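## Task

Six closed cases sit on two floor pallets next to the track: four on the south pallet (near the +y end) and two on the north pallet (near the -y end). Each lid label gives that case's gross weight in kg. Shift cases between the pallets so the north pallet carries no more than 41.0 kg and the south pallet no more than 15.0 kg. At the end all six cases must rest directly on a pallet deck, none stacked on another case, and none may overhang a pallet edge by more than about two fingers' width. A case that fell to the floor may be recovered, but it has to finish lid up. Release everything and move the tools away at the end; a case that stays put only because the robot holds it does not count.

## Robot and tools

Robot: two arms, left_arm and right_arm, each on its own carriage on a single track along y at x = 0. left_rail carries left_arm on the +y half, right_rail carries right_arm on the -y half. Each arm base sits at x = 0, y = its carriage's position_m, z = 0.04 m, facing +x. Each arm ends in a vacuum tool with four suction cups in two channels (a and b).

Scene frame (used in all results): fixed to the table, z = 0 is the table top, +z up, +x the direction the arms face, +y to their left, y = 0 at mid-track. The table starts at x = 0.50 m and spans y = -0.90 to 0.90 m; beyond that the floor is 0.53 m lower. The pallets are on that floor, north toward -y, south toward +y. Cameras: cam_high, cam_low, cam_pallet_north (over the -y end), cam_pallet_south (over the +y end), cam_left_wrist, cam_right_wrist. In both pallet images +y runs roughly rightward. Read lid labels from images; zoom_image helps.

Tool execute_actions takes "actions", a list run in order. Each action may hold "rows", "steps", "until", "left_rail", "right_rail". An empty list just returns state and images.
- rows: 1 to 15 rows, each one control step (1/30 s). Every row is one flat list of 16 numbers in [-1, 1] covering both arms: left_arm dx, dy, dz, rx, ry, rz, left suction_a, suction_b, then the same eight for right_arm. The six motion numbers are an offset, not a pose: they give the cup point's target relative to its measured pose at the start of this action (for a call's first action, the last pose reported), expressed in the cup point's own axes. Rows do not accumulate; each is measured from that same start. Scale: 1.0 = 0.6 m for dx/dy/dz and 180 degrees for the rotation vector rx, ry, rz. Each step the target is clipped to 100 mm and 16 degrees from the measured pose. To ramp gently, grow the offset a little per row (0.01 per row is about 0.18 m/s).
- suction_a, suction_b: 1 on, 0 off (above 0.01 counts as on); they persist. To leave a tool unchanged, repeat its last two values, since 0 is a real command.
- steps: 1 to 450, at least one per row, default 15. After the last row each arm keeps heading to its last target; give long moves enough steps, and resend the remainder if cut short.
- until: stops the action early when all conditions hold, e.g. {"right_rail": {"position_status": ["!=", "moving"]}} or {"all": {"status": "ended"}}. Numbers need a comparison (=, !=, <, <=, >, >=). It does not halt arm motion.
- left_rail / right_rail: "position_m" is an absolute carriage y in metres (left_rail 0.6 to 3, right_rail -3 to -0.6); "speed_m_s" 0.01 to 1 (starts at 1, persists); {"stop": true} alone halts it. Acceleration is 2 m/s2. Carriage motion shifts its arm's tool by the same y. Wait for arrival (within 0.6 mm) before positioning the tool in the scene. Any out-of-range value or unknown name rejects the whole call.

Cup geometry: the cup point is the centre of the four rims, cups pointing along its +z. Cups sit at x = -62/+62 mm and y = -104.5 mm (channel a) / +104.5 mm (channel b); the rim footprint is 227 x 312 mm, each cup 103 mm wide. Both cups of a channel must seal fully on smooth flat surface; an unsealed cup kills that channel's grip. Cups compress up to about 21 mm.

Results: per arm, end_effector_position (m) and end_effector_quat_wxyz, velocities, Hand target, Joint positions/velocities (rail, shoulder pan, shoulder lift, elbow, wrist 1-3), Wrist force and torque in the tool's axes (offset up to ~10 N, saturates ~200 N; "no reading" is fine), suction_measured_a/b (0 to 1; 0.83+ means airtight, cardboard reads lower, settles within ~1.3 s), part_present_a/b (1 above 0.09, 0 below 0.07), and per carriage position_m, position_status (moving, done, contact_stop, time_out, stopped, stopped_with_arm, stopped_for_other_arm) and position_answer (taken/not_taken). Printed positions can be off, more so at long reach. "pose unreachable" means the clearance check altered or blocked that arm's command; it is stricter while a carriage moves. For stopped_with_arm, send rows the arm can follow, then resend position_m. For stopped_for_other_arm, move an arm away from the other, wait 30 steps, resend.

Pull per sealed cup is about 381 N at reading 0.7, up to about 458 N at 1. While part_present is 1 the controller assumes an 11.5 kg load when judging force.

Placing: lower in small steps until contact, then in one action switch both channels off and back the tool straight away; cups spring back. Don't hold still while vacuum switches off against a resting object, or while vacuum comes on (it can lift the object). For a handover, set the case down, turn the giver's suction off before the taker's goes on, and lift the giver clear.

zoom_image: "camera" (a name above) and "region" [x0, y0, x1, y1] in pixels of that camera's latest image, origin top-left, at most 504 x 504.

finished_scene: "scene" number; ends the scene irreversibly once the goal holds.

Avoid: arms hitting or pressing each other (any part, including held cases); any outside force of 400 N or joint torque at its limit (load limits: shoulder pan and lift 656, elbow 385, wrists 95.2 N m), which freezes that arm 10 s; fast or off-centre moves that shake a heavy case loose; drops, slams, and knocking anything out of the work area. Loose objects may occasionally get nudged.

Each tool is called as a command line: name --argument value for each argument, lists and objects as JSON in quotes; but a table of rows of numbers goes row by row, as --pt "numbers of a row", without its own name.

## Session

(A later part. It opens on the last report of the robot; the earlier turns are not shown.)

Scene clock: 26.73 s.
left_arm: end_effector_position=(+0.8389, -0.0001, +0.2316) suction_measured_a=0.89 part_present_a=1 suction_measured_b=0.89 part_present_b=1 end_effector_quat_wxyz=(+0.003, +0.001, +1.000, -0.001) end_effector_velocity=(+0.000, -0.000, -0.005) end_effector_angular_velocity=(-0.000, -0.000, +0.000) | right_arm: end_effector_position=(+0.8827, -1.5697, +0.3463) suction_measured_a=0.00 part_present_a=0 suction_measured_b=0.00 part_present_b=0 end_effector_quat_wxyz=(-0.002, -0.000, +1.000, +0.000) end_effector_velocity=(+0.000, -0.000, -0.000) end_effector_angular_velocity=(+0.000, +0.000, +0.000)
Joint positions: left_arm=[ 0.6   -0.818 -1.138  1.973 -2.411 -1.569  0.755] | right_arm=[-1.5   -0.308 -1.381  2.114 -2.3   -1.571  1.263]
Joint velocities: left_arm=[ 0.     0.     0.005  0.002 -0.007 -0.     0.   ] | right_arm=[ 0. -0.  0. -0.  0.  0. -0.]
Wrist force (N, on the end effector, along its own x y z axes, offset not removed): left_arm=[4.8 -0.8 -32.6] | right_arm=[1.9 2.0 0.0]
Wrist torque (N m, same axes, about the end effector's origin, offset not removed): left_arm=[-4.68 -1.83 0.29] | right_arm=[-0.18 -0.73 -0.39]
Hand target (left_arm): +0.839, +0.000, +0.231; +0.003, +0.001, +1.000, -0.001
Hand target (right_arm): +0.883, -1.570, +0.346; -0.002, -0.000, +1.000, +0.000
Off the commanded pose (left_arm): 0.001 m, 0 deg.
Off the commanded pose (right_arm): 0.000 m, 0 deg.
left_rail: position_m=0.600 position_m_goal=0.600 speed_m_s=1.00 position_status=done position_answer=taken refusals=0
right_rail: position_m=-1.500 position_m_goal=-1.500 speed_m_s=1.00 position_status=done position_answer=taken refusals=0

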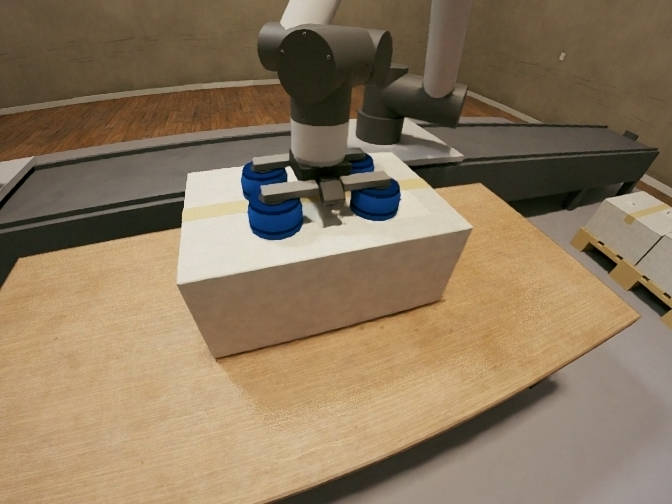

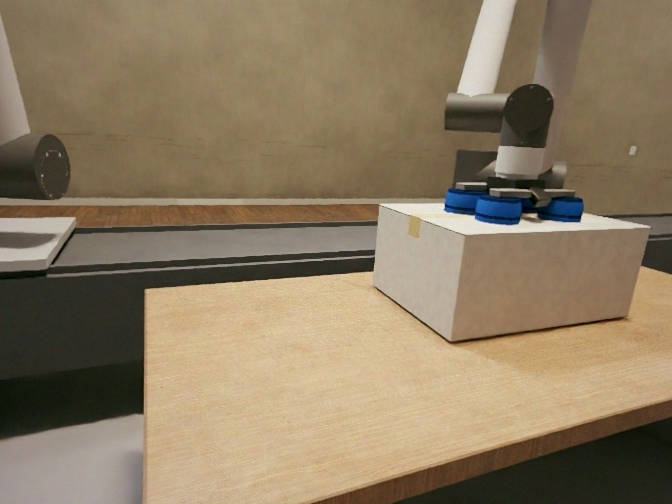

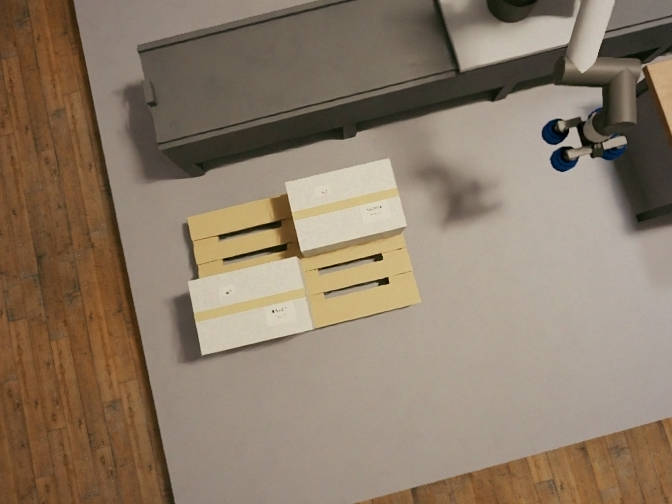

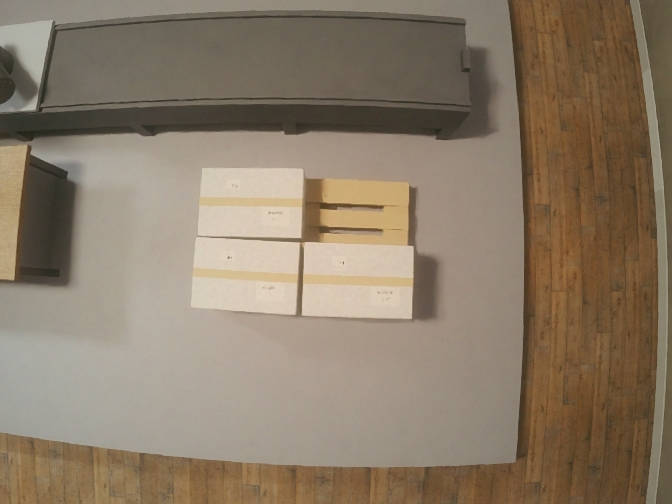

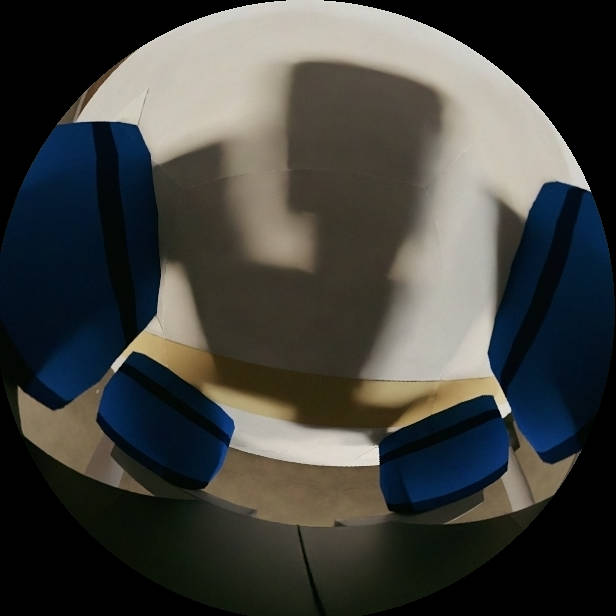

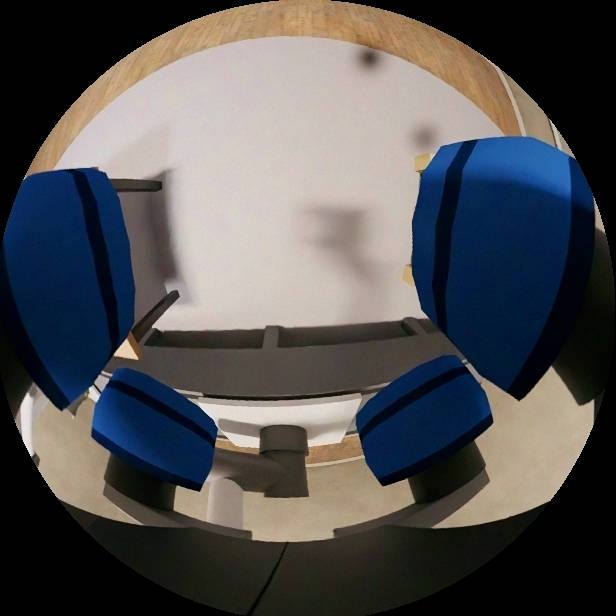

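execute_actions --actions '[{"rows":[[0,0,0.005,0,0,0,1,1,0,0,0,0,0,0,0,0],[0,0,0.01,0,0,0,1,1,0,0,0,0,0,0,0,0],[0,0,0.016,0,0,0,1,1,0,0,0,0,0,0,0,0]],"steps":14}]'

Scene clock: 37.33 s.
left_arm: end_effector_position=(+0.8399, -0.0010, +0.2263) suction_measured_a=0.89 part_present_a=1 suction_measured_b=0.89 part_present_b=1 end_effector_quat_wxyz=(+0.003, +0.001, +1.000, -0.003) end_effector_velocity=(-0.000, -0.000, +0.000) end_effector_angular_velocity=(-0.000, -0.000, +0.000) | right_arm: end_effector_position=(+0.8827, -1.5697, +0.3463) suction_measured_a=0.00 part_present_a=0 suction_measured_b=0.00 part_present_b=0 end_effector_quat_wxyz=(-0.002, -0.000, +1.000, +0.000) end_effector_velocity=(-0.000, +0.000, +0.000) end_effector_angular_velocity=(-0.000, -0.000, +0.000)
Joint positions: left_arm=[ 0.6   -0.817 -1.132  1.974 -2.421 -1.569  0.755] | right_arm=[-1.5   -0.308 -1.381  2.114 -2.3   -1.571  1.263]
Joint velocities: left_arm=[ 0. -0. -0.  0. -0.  0. -0.] | right_arm=[ 0.  0. -0.  0. -0.  0. -0.]
Wrist force (N, on the end effector, along its own x y z axes, offset not removed): left_arm=[11.5 2.4 -58.1] | right_arm=[-0.1 -0.6 -4.0]
Wrist torque (N m, same axes, about the end effector's origin, offset not removed): left_arm=[-11.66 3.72 -0.30] | right_arm=[-0.73 -0.37 -0.37]
Hand target (left_arm): +0.840, -0.001, +0.226; +0.003, +0.001, +1.000, -0.002
Hand target (right_arm): +0.883, -1.570, +0.346; -0.002, -0.000, +1.000, +0.000
Off the commanded pose (left_arm): 0.005 m, 0 deg.
Off the commanded pose (right_arm): 0.000 m, 0 deg.
FORCE FAULT: contact force on the left arm reached its limit, and that arm stopped for 10 seconds. The contact can be on any part of that arm, not only on its tool. That arm's remaining commands of this call were not run. That arm holds still and accepts commands again. Move the arm away from the contact; if what it grips holds it there, let go first. Pushing or pulling that hard again can fault the arm again.
left_rail: position_m=0.600 position_m_goal=0.600 speed_m_s=1.00 position_status=done position_answer=taken refusals=0
right_rail: position_m=-1.500 position_m_goal=-1.500 speed_m_s=1.00 position_status=done position_answer=taken refusals=0

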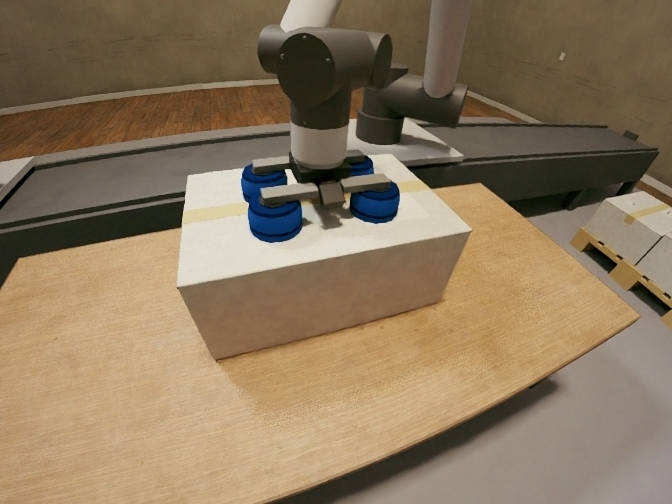

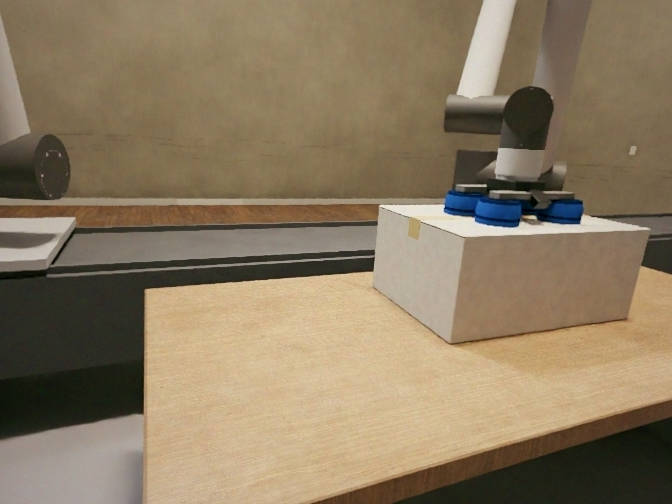

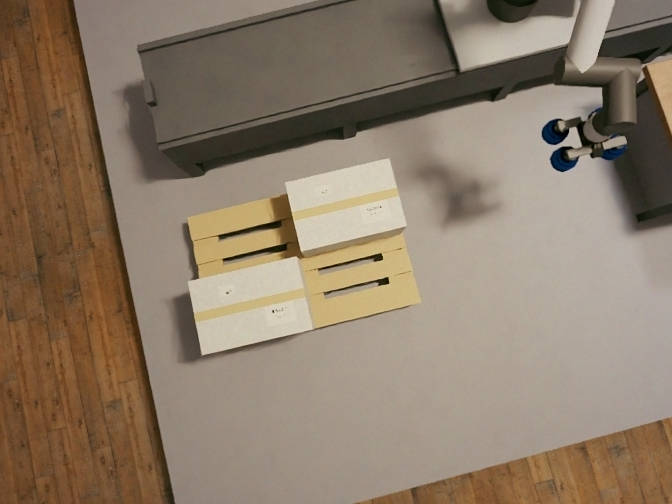

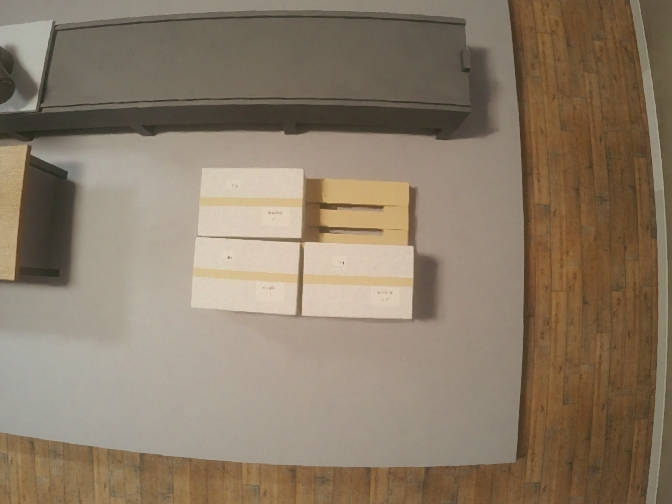

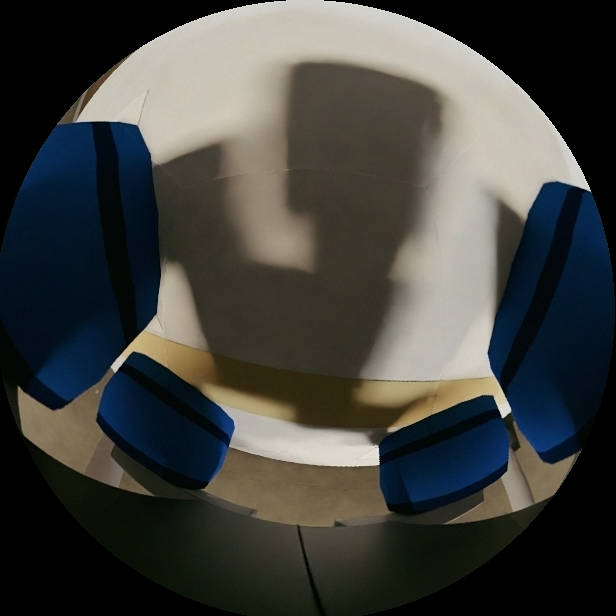

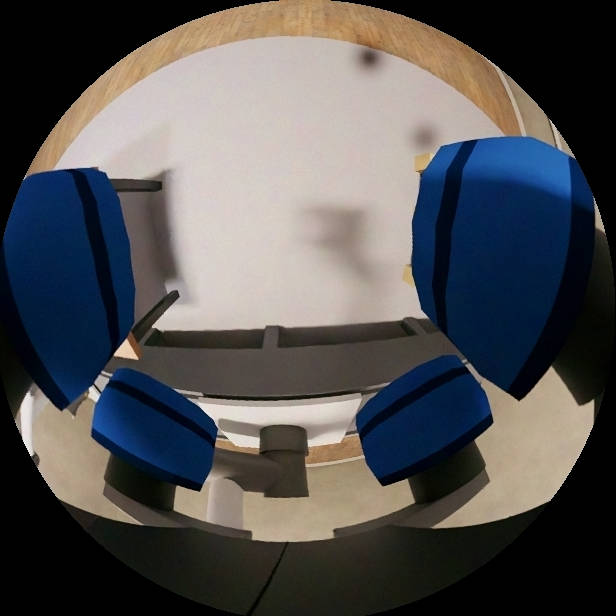

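execute_actions --actions '[{"rows":[[0,0,-0.2,0,0,0,0,0,0,0,0,0,0,0,0,0]],"steps":15},{"left_rail":{"position_m":2.28},"rows":[[-0.01,1,0,0,0,0,0,0,0,0,0,0,0,0,0,0]],"steps":35},{"right_rail":{"position_m":-0.6},"steps":60,"until":{"all":{"status":"ended"}}},{"steps":5}]'

Scene clock: 41.30 s.
left_arm: end_effector_position=(+0.8471, +2.2799, +0.3383) suction_measured_a=0.00 part_present_a=0 suction_measured_b=0.00 part_present_b=0 end_effector_quat_wxyz=(+0.005, +0.001, +1.000, -0.003) end_effector_velocity=(-0.000, +0.000, -0.000) end_effector_angular_velocity=(+0.000, +0.000, -0.000) | right_arm: end_effector_position=(+0.8827, -0.6696, +0.3463) suction_measured_a=0.00 part_present_a=0 suction_measured_b=0.00 part_present_b=0 end_effector_quat_wxyz=(-0.002, -0.000, +1.000, +0.000) end_effector_velocity=(-0.000, -0.000, -0.000) end_effector_angular_velocity=(+0.000, +0.000, -0.000)
Joint positions: left_arm=[ 2.28  -0.238 -1.415  2.177 -2.343 -1.574  1.334] | right_arm=[-0.6   -0.308 -1.381  2.114 -2.3   -1.571  1.263]
Joint velocities: left_arm=[ 0.  0. -0.  0.  0.  0.  0.] | right_arm=[ 0. -0.  0. -0.  0. -0. -0.]
Wrist force (N, on the end effector, along its own x y z axes, offset not removed): left_arm=[3.0 -1.7 1.9] | right_arm=[1.1 3.1 -4.5]
Wrist torque (N m, same axes, about the end effector's origin, offset not removed): left_arm=[-0.49 -0.29 0.43] | right_arm=[-0.07 -0.60 -0.41]
Hand target (left_arm): +0.847, +2.280, +0.338; +0.005, +0.001, +1.000, -0.003
Hand target (right_arm): +0.883, -0.670, +0.346; -0.002, -0.000, +1.000, +0.000
Off the commanded pose (left_arm): 0.002 m, 0 deg.
Off the commanded pose (right_arm): 0.000 m, 0 deg.
left_rail: position_m=2.280 position_m_goal=2.280 speed_m_s=1.00 position_status=done position_answer=taken refusals=0
right_rail: position_m=-0.600 position_m_goal=-0.600 speed_m_s=1.00 position_status=done position_answer=taken refusals=0

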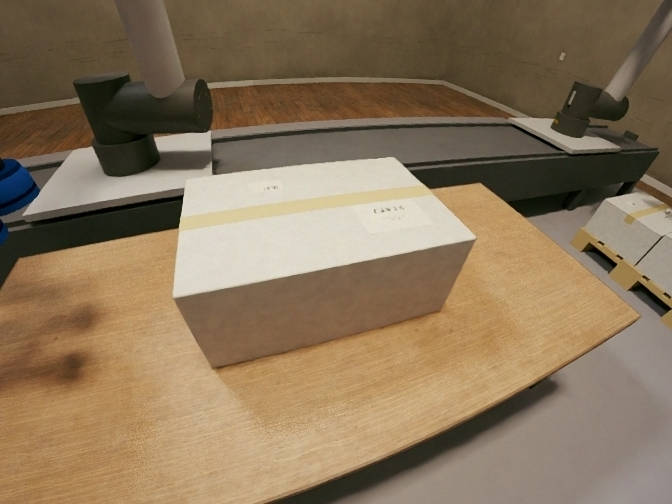

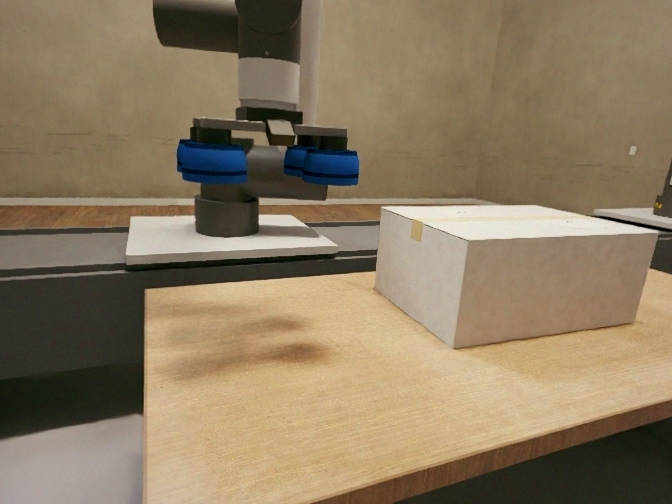

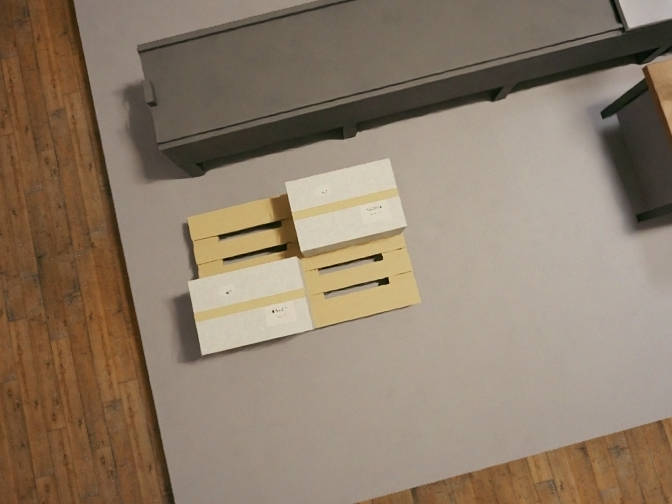

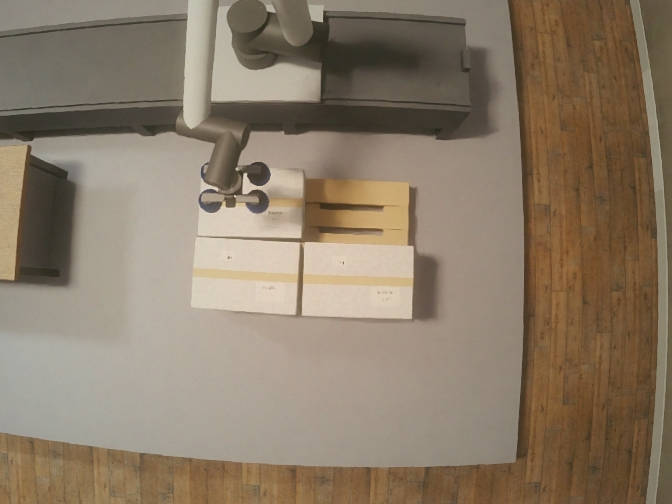

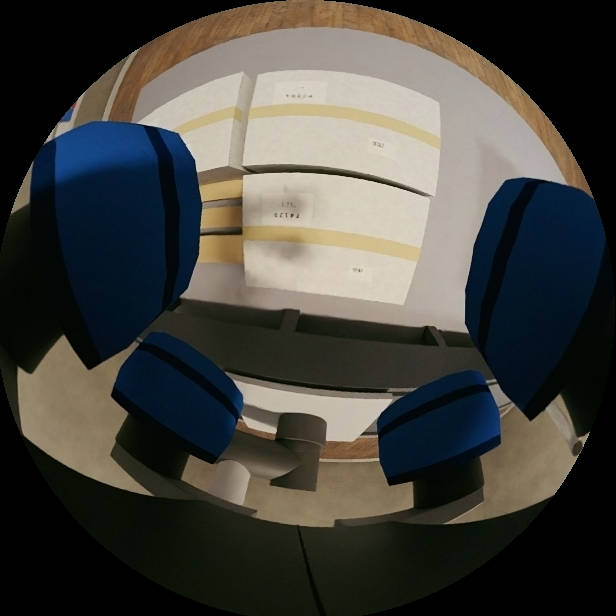

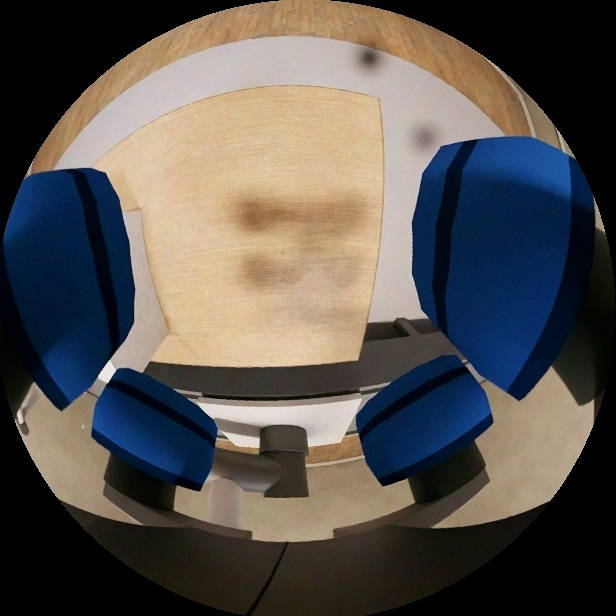

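execute_actions --actions '[{"rows":[[0.02,-0.04,0.62,0,0,0,0,0,0.073,1,0,0,0,0,0,0]],"steps":40},{"rows":[[0,0,0,0,0,0,0,0,0,0.117,0.1,0,0,0,0,0]],"steps":20}]'

Scene clock: 43.63 s.
left_arm: end_effector_position=(+0.8375, +2.2544, -0.0330) suction_measured_a=0.00 part_present_a=0 suction_measured_b=0.00 part_present_b=0 end_effector_quat_wxyz=(+0.004, +0.001, +1.000, -0.003) end_effector_velocity=(-0.000, +0.000, +0.000) end_effector_angular_velocity=(+0.000, +0.000, -0.000) | right_arm: end_effector_position=(+0.8340, -0.0436, +0.2885) suction_measured_a=0.00 part_present_a=0 suction_measured_b=0.00 part_present_b=0 end_effector_quat_wxyz=(-0.001, -0.002, +1.000, +0.001) end_effector_velocity=(+0.001, +0.005, -0.005) end_effector_angular_velocity=(-0.000, -0.001, -0.000)
Joint positions: left_arm=[ 2.28  -0.272 -0.934  2.313 -2.96  -1.574  1.301] | right_arm=[-0.6    0.385 -1.215  1.986 -2.34  -1.567  1.952]
Joint velocities: left_arm=[ 0.  0. -0.  0.  0. -0.  0.] | right_arm=[ 0.     0.004  0.008 -0.003 -0.006 -0.001  0.004]
Wrist force (N, on the end effector, along its own x y z axes, offset not removed): left_arm=[2.9 0.0 1.7] | right_arm=[-0.7 1.7 -4.6]
Wrist torque (N m, same axes, about the end effector's origin, offset not removed): left_arm=[-0.30 -0.32 0.36] | right_arm=[-0.36 -0.26 -0.44]
Hand target (left_arm): +0.837, +2.254, -0.033; +0.004, +0.001, +1.000, -0.003
Hand target (right_arm): +0.834, -0.043, +0.288; -0.001, -0.002, +1.000, +0.001
Off the commanded pose (left_arm): 0.000 m, 0 deg.
Off the commanded pose (right_arm): 0.001 m, 0 deg.
left_rail: position_m=2.280 position_m_goal=2.280 speed_m_s=1.00 position_status=done position_answer=taken refusals=0
right_rail: position_m=-0.600 position_m_goal=-0.600 speed_m_s=1.00 position_status=done position_answer=taken refusals=0

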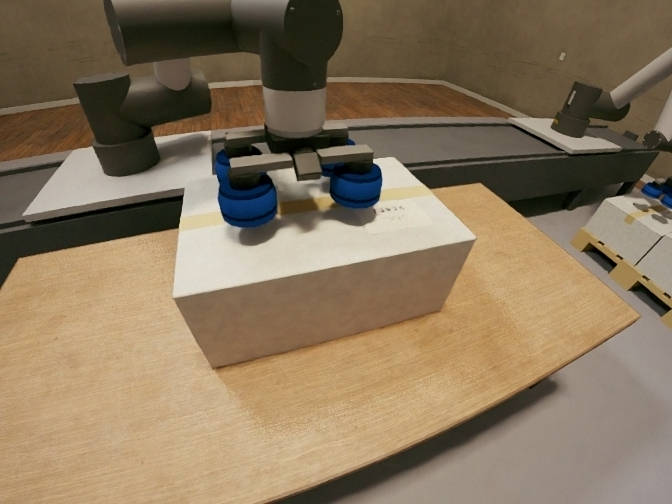

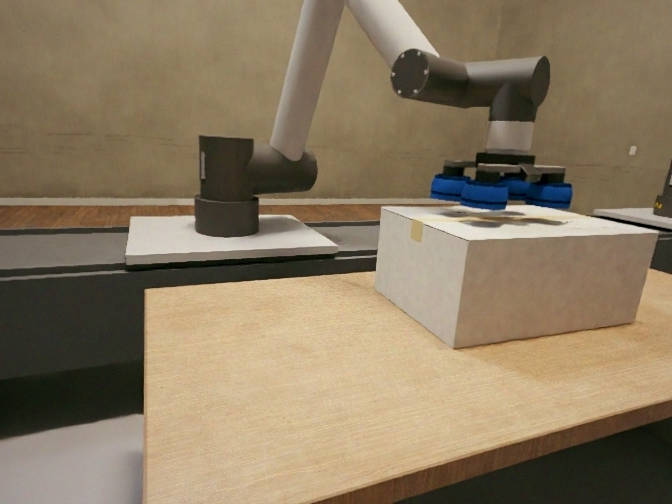

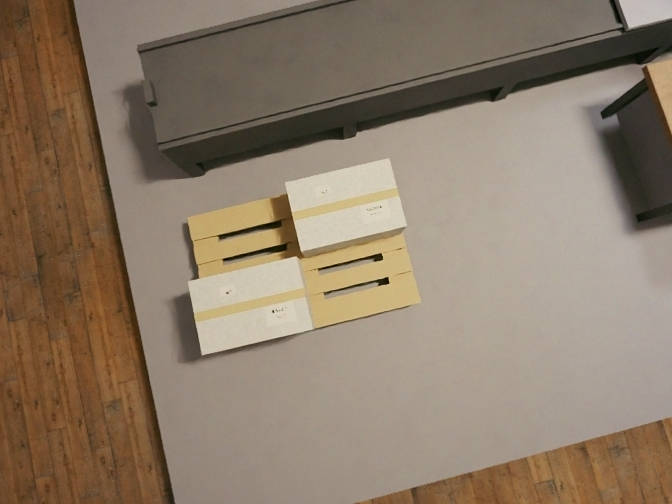

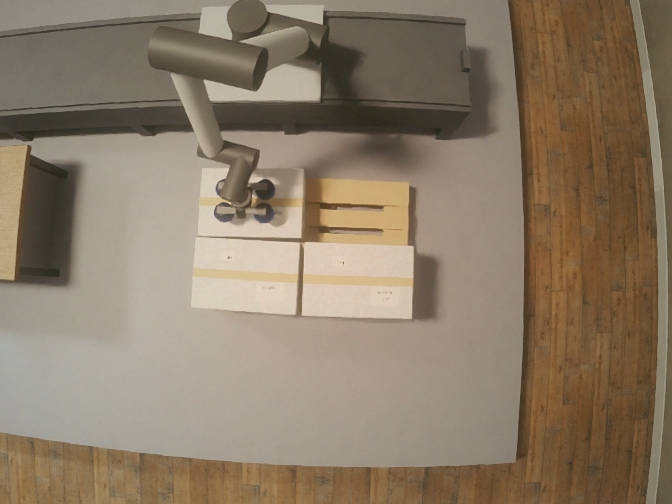

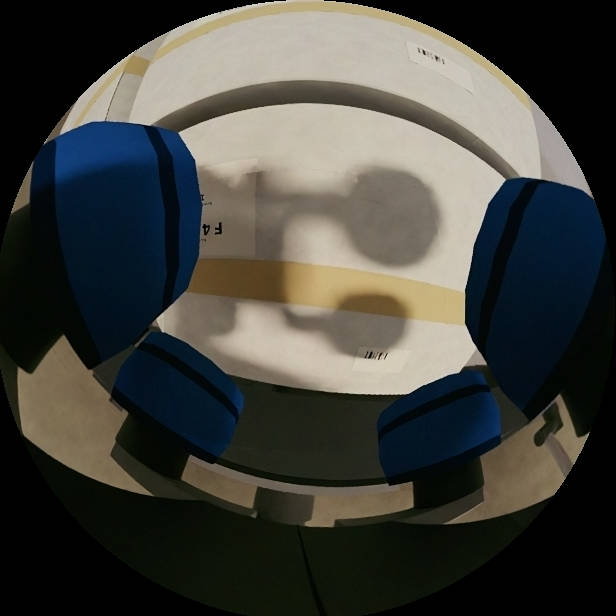

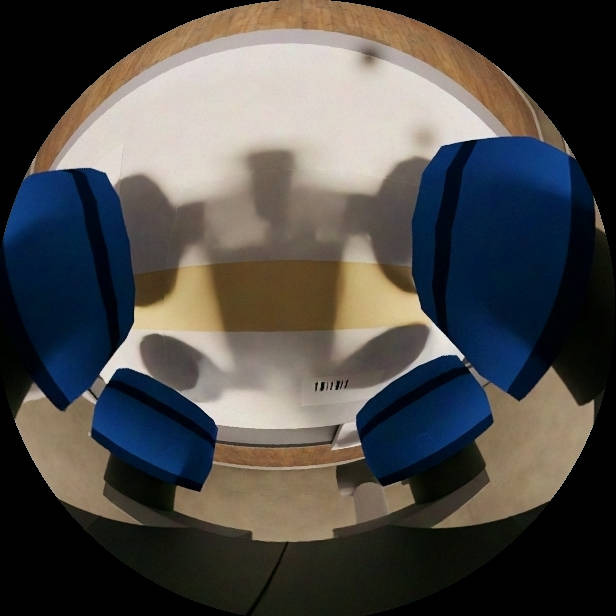

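execute_actions --actions '[{"rows":[[0,0,0.11,0,0,0,0,0,-0.008,0.073,0.04,0,0,0,0,0]],"steps":15},{"rows":[[0,0,0,0,0,0,0,0,0,0,0.015,0,0,0,0,0],[0,0,0,0,0,0,0,0,0,0,0.03,0,0,0,1,1],[0,0,0,0,0,0,0,0,0,0,0.04,0,0,0,1,1]],"steps":25}]'

Scene clock: 45.20 s.
left_arm: end_effector_position=(+0.8375, +2.2541, -0.0960) suction_measured_a=0.00 part_present_a=0 suction_measured_b=0.00 part_present_b=0 end_effector_quat_wxyz=(+0.004, +0.001, +1.000, -0.003) end_effector_velocity=(-0.000, +0.000, +0.000) end_effector_angular_velocity=(+0.000, +0.000, -0.000) | right_arm: end_effector_position=(+0.8382, -0.0013, +0.2417) suction_measured_a=0.84 part_present_a=1 suction_measured_b=0.84 part_present_b=1 end_effector_quat_wxyz=(-0.001, -0.002, +1.000, +0.001) end_effector_velocity=(+0.000, -0.000, -0.001) end_effector_angular_velocity=(-0.000, -0.000, -0.000)
Joint positions: left_arm=[ 2.28  -0.272 -0.836  2.305 -3.05  -1.574  1.301] | right_arm=[-0.6    0.423 -1.148  1.967 -2.389 -1.567  1.989]
Joint velocities: left_arm=[ 0. -0. -0.  0.  0.  0.  0.] | right_arm=[ 0.     0.     0.001  0.    -0.001 -0.     0.   ]
Wrist force (N, on the end effector, along its own x y z axes, offset not removed): left_arm=[4.9 -0.2 2.0] | right_arm=[-0.8 -0.2 -37.6]
Wrist torque (N m, same axes, about the end effector's origin, offset not removed): left_arm=[-0.31 -0.53 0.44] | right_arm=[-4.37 0.45 -0.46]
Hand target (left_arm): +0.837, +2.254, -0.096; +0.004, +0.001, +1.000, -0.003
Hand target (right_arm): +0.838, -0.001, +0.242; -0.001, -0.002, +1.000, +0.001
Off the commanded pose (left_arm): 0.000 m, 0 deg.
Off the commanded pose (right_arm): 0.000 m, 0 deg.
left_rail: position_m=2.280 position_m_goal=2.280 speed_m_s=1.00 position_status=done position_answer=taken refusals=0
right_rail: position_m=-0.600 position_m_goal=-0.600 speed_m_s=1.00 position_status=done position_answer=taken refusals=0

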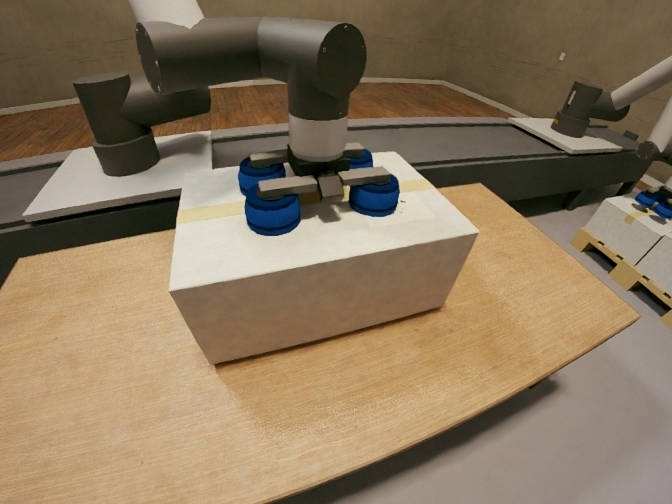

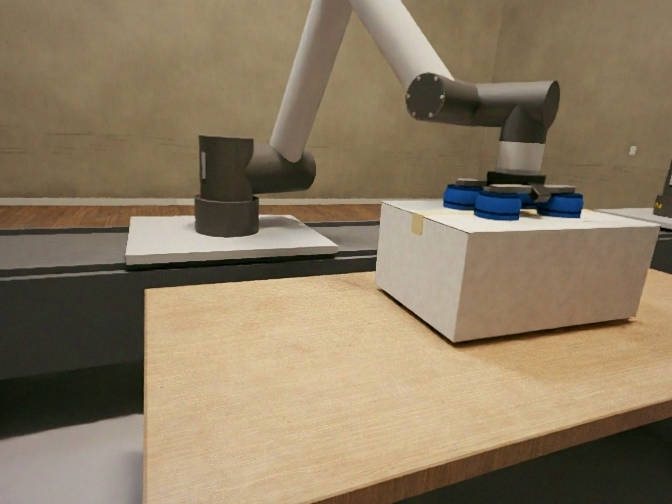

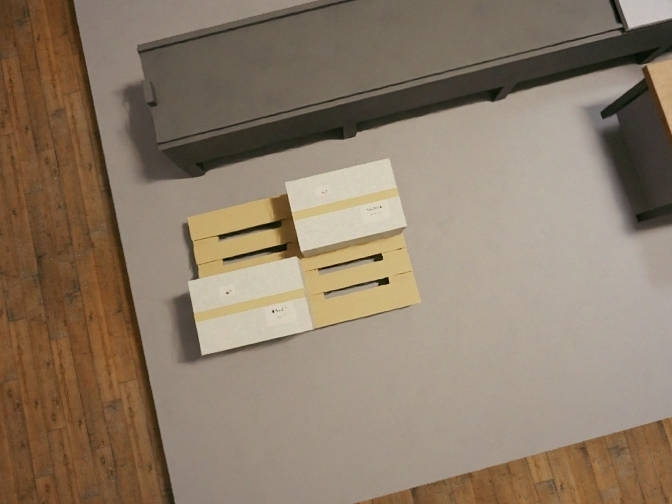

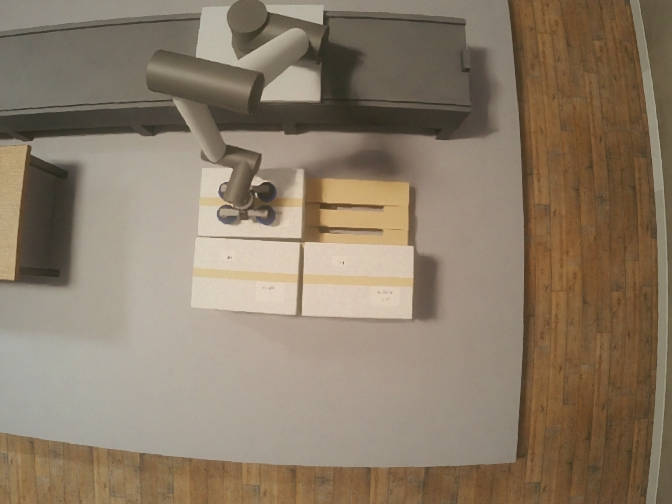

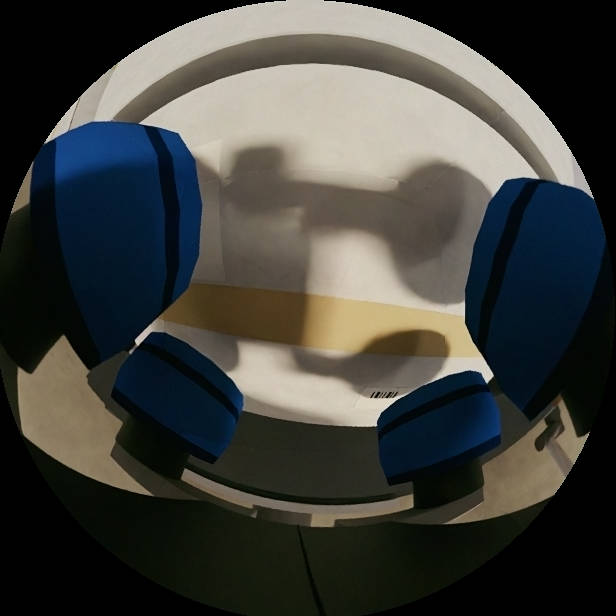

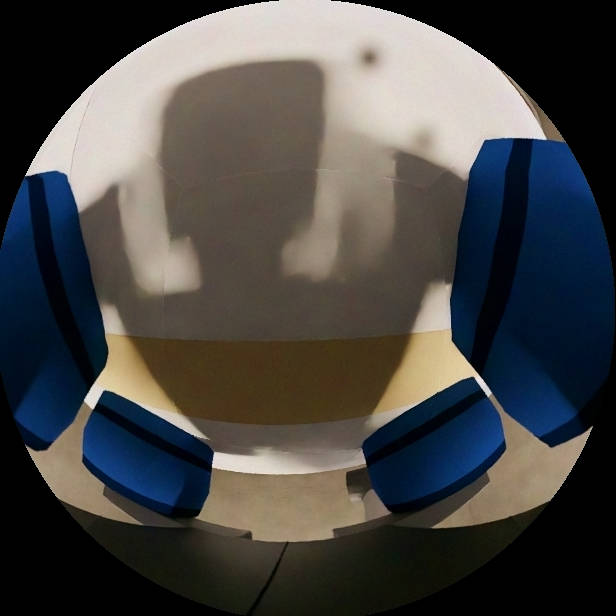

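execute_actions --actions '[{"rows":[[0,0,0.02,0,0,0,1,1,0,0,-0.02,0,0,0,1,1],[0,0,0.035,0,0,0,1,1,0,0,-0.05,0,0,0,1,1],[0,0,0.05,0,0,0,1,1,0,0,-0.09,0,0,0,1,1],[0,0,0.05,0,0,0,1,1,0,-0.04,-0.13,0,0,0,1,1],[0,0,0.05,0,0,0,1,1,0,-0.1,-0.16,0,0,0,1,1],[0,0,0.05,0,0,0,1,1,0,-0.17,-0.16,0,0,0,1,1],[0,0,0.05,0,0,0,1,1,-0.05,-0.25,-0.16,0,0,0,1,1],[0,0,0.05,0,0,0,1,1,-0.1,-0.35,-0.16,0,0,0,1,1],[0,0,0.05,0,0,0,1,1,-0.15,-0.45,-0.16,0,0,0,1,1],[0,0,0.05,0,0,0,1,1,-0.2,-0.6,-0.16,0,0,0,1,1],[0,0,0.05,0,0,0,1,1,-0.3,-0.8,-0.16,0,0,0,1,1],[0,0,0.05,0,0,0,1,1,-0.4,-1,-0.16,0,0,0,1,1]],"steps":20},{"right_rail":{"position_m":-2.55},"steps":120,"until":{"all":{"status":"ended"}}},{"steps":5}]'

Scene clock: 49.60 s.
left_arm: end_effector_position=(+0.8377, +2.2540, -0.1260) suction_measured_a=0.00 part_present_a=0 suction_measured_b=0.00 part_present_b=0 end_effector_quat_wxyz=(+0.004, +0.001, +1.000, -0.003) end_effector_velocity=(-0.000, +0.000, -0.000) end_effector_angular_velocity=(+0.000, +0.000, -0.000) | right_arm: end_effector_position=(+1.0804, -2.5499, +0.3353) suction_measured_a=0.84 part_present_a=1 suction_measured_b=0.84 part_present_b=1 end_effector_quat_wxyz=(-0.001, -0.002, +1.000, +0.002) end_effector_velocity=(-0.000, +0.000, +0.000) end_effector_angular_velocity=(+0.000, -0.000, +0.000)
Joint positions: left_arm=[ 2.28  -0.272 -0.789  2.299 -3.09  -1.574  1.3  ] | right_arm=[-2.55  -0.188 -1.179  1.843 -2.232 -1.567  1.378]
Joint velocities: left_arm=[ 0.  0.  0. -0. -0. -0.  0.] | right_arm=[ 0.  0. -0. -0. -0.  0. -0.]
Wrist force (N, on the end effector, along its own x y z axes, offset not removed): left_arm=[4.1 -0.9 0.8] | right_arm=[4.3 1.3 -36.2]
Wrist torque (N m, same axes, about the end effector's origin, offset not removed): left_arm=[-0.39 -0.45 0.33] | right_arm=[-4.63 -0.07 -0.50]
Hand target (left_arm): +0.838, +2.254, -0.126; +0.004, +0.001, +1.000, -0.003
Hand target (right_arm): +1.080, -2.550, +0.335; -0.001, -0.002, +1.000, +0.002
Off the commanded pose (left_arm): 0.000 m, 0 deg.
Off the commanded pose (right_arm): 0.001 m, 0 deg.
left_rail: position_m=2.280 position_m_goal=2.280 speed_m_s=1.00 position_status=done position_answer=taken refusals=0
right_rail: position_m=-2.550 position_m_goal=-2.550 speed_m_s=1.00 position_status=done position_answer=taken refusals=0

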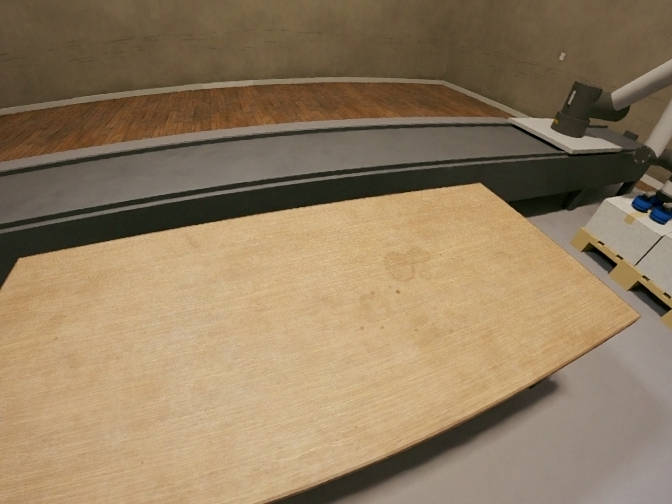

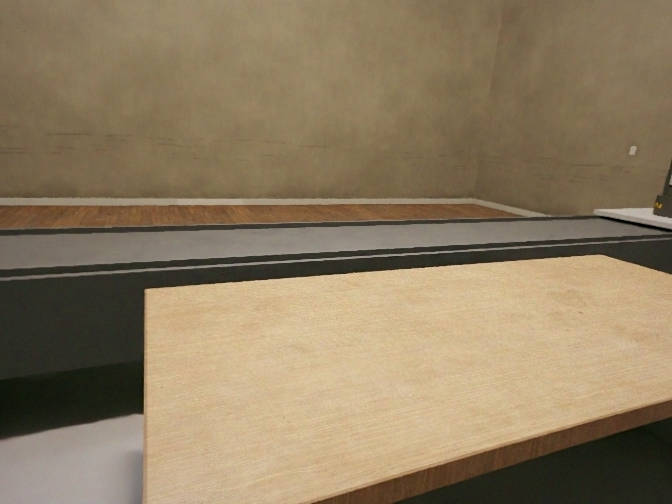

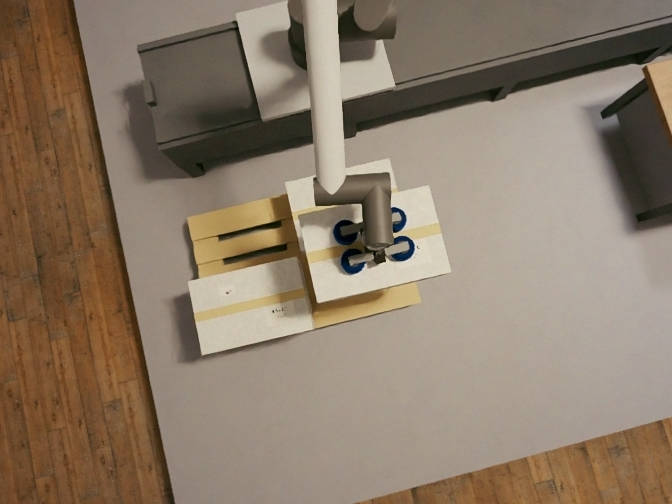

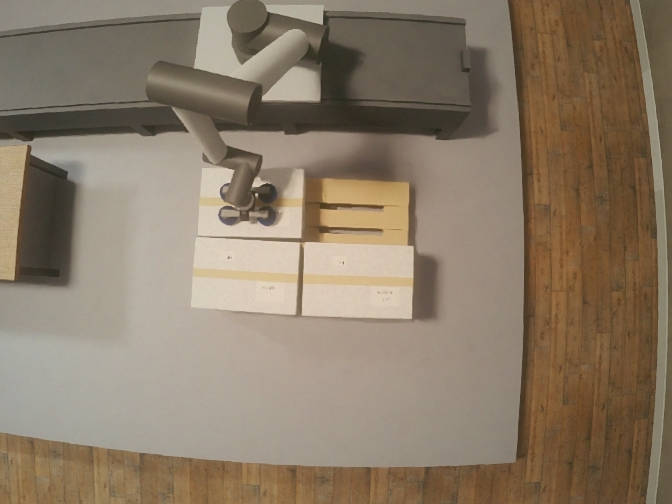

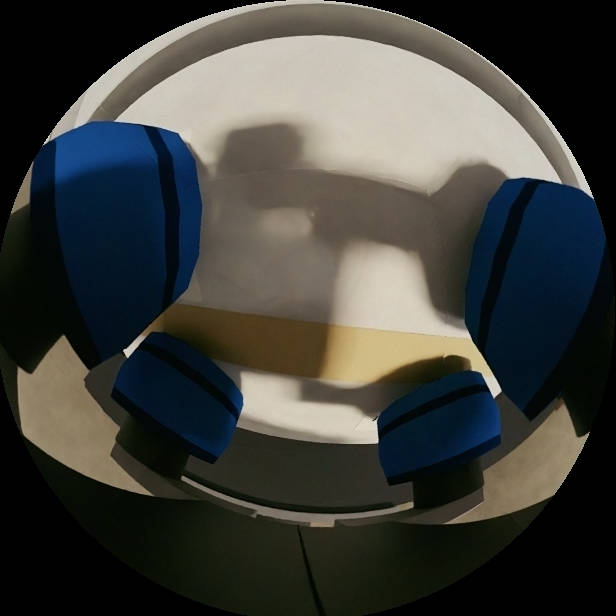

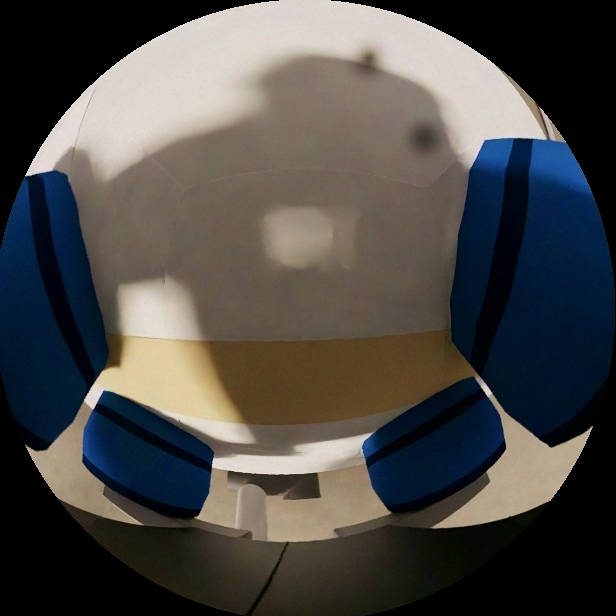

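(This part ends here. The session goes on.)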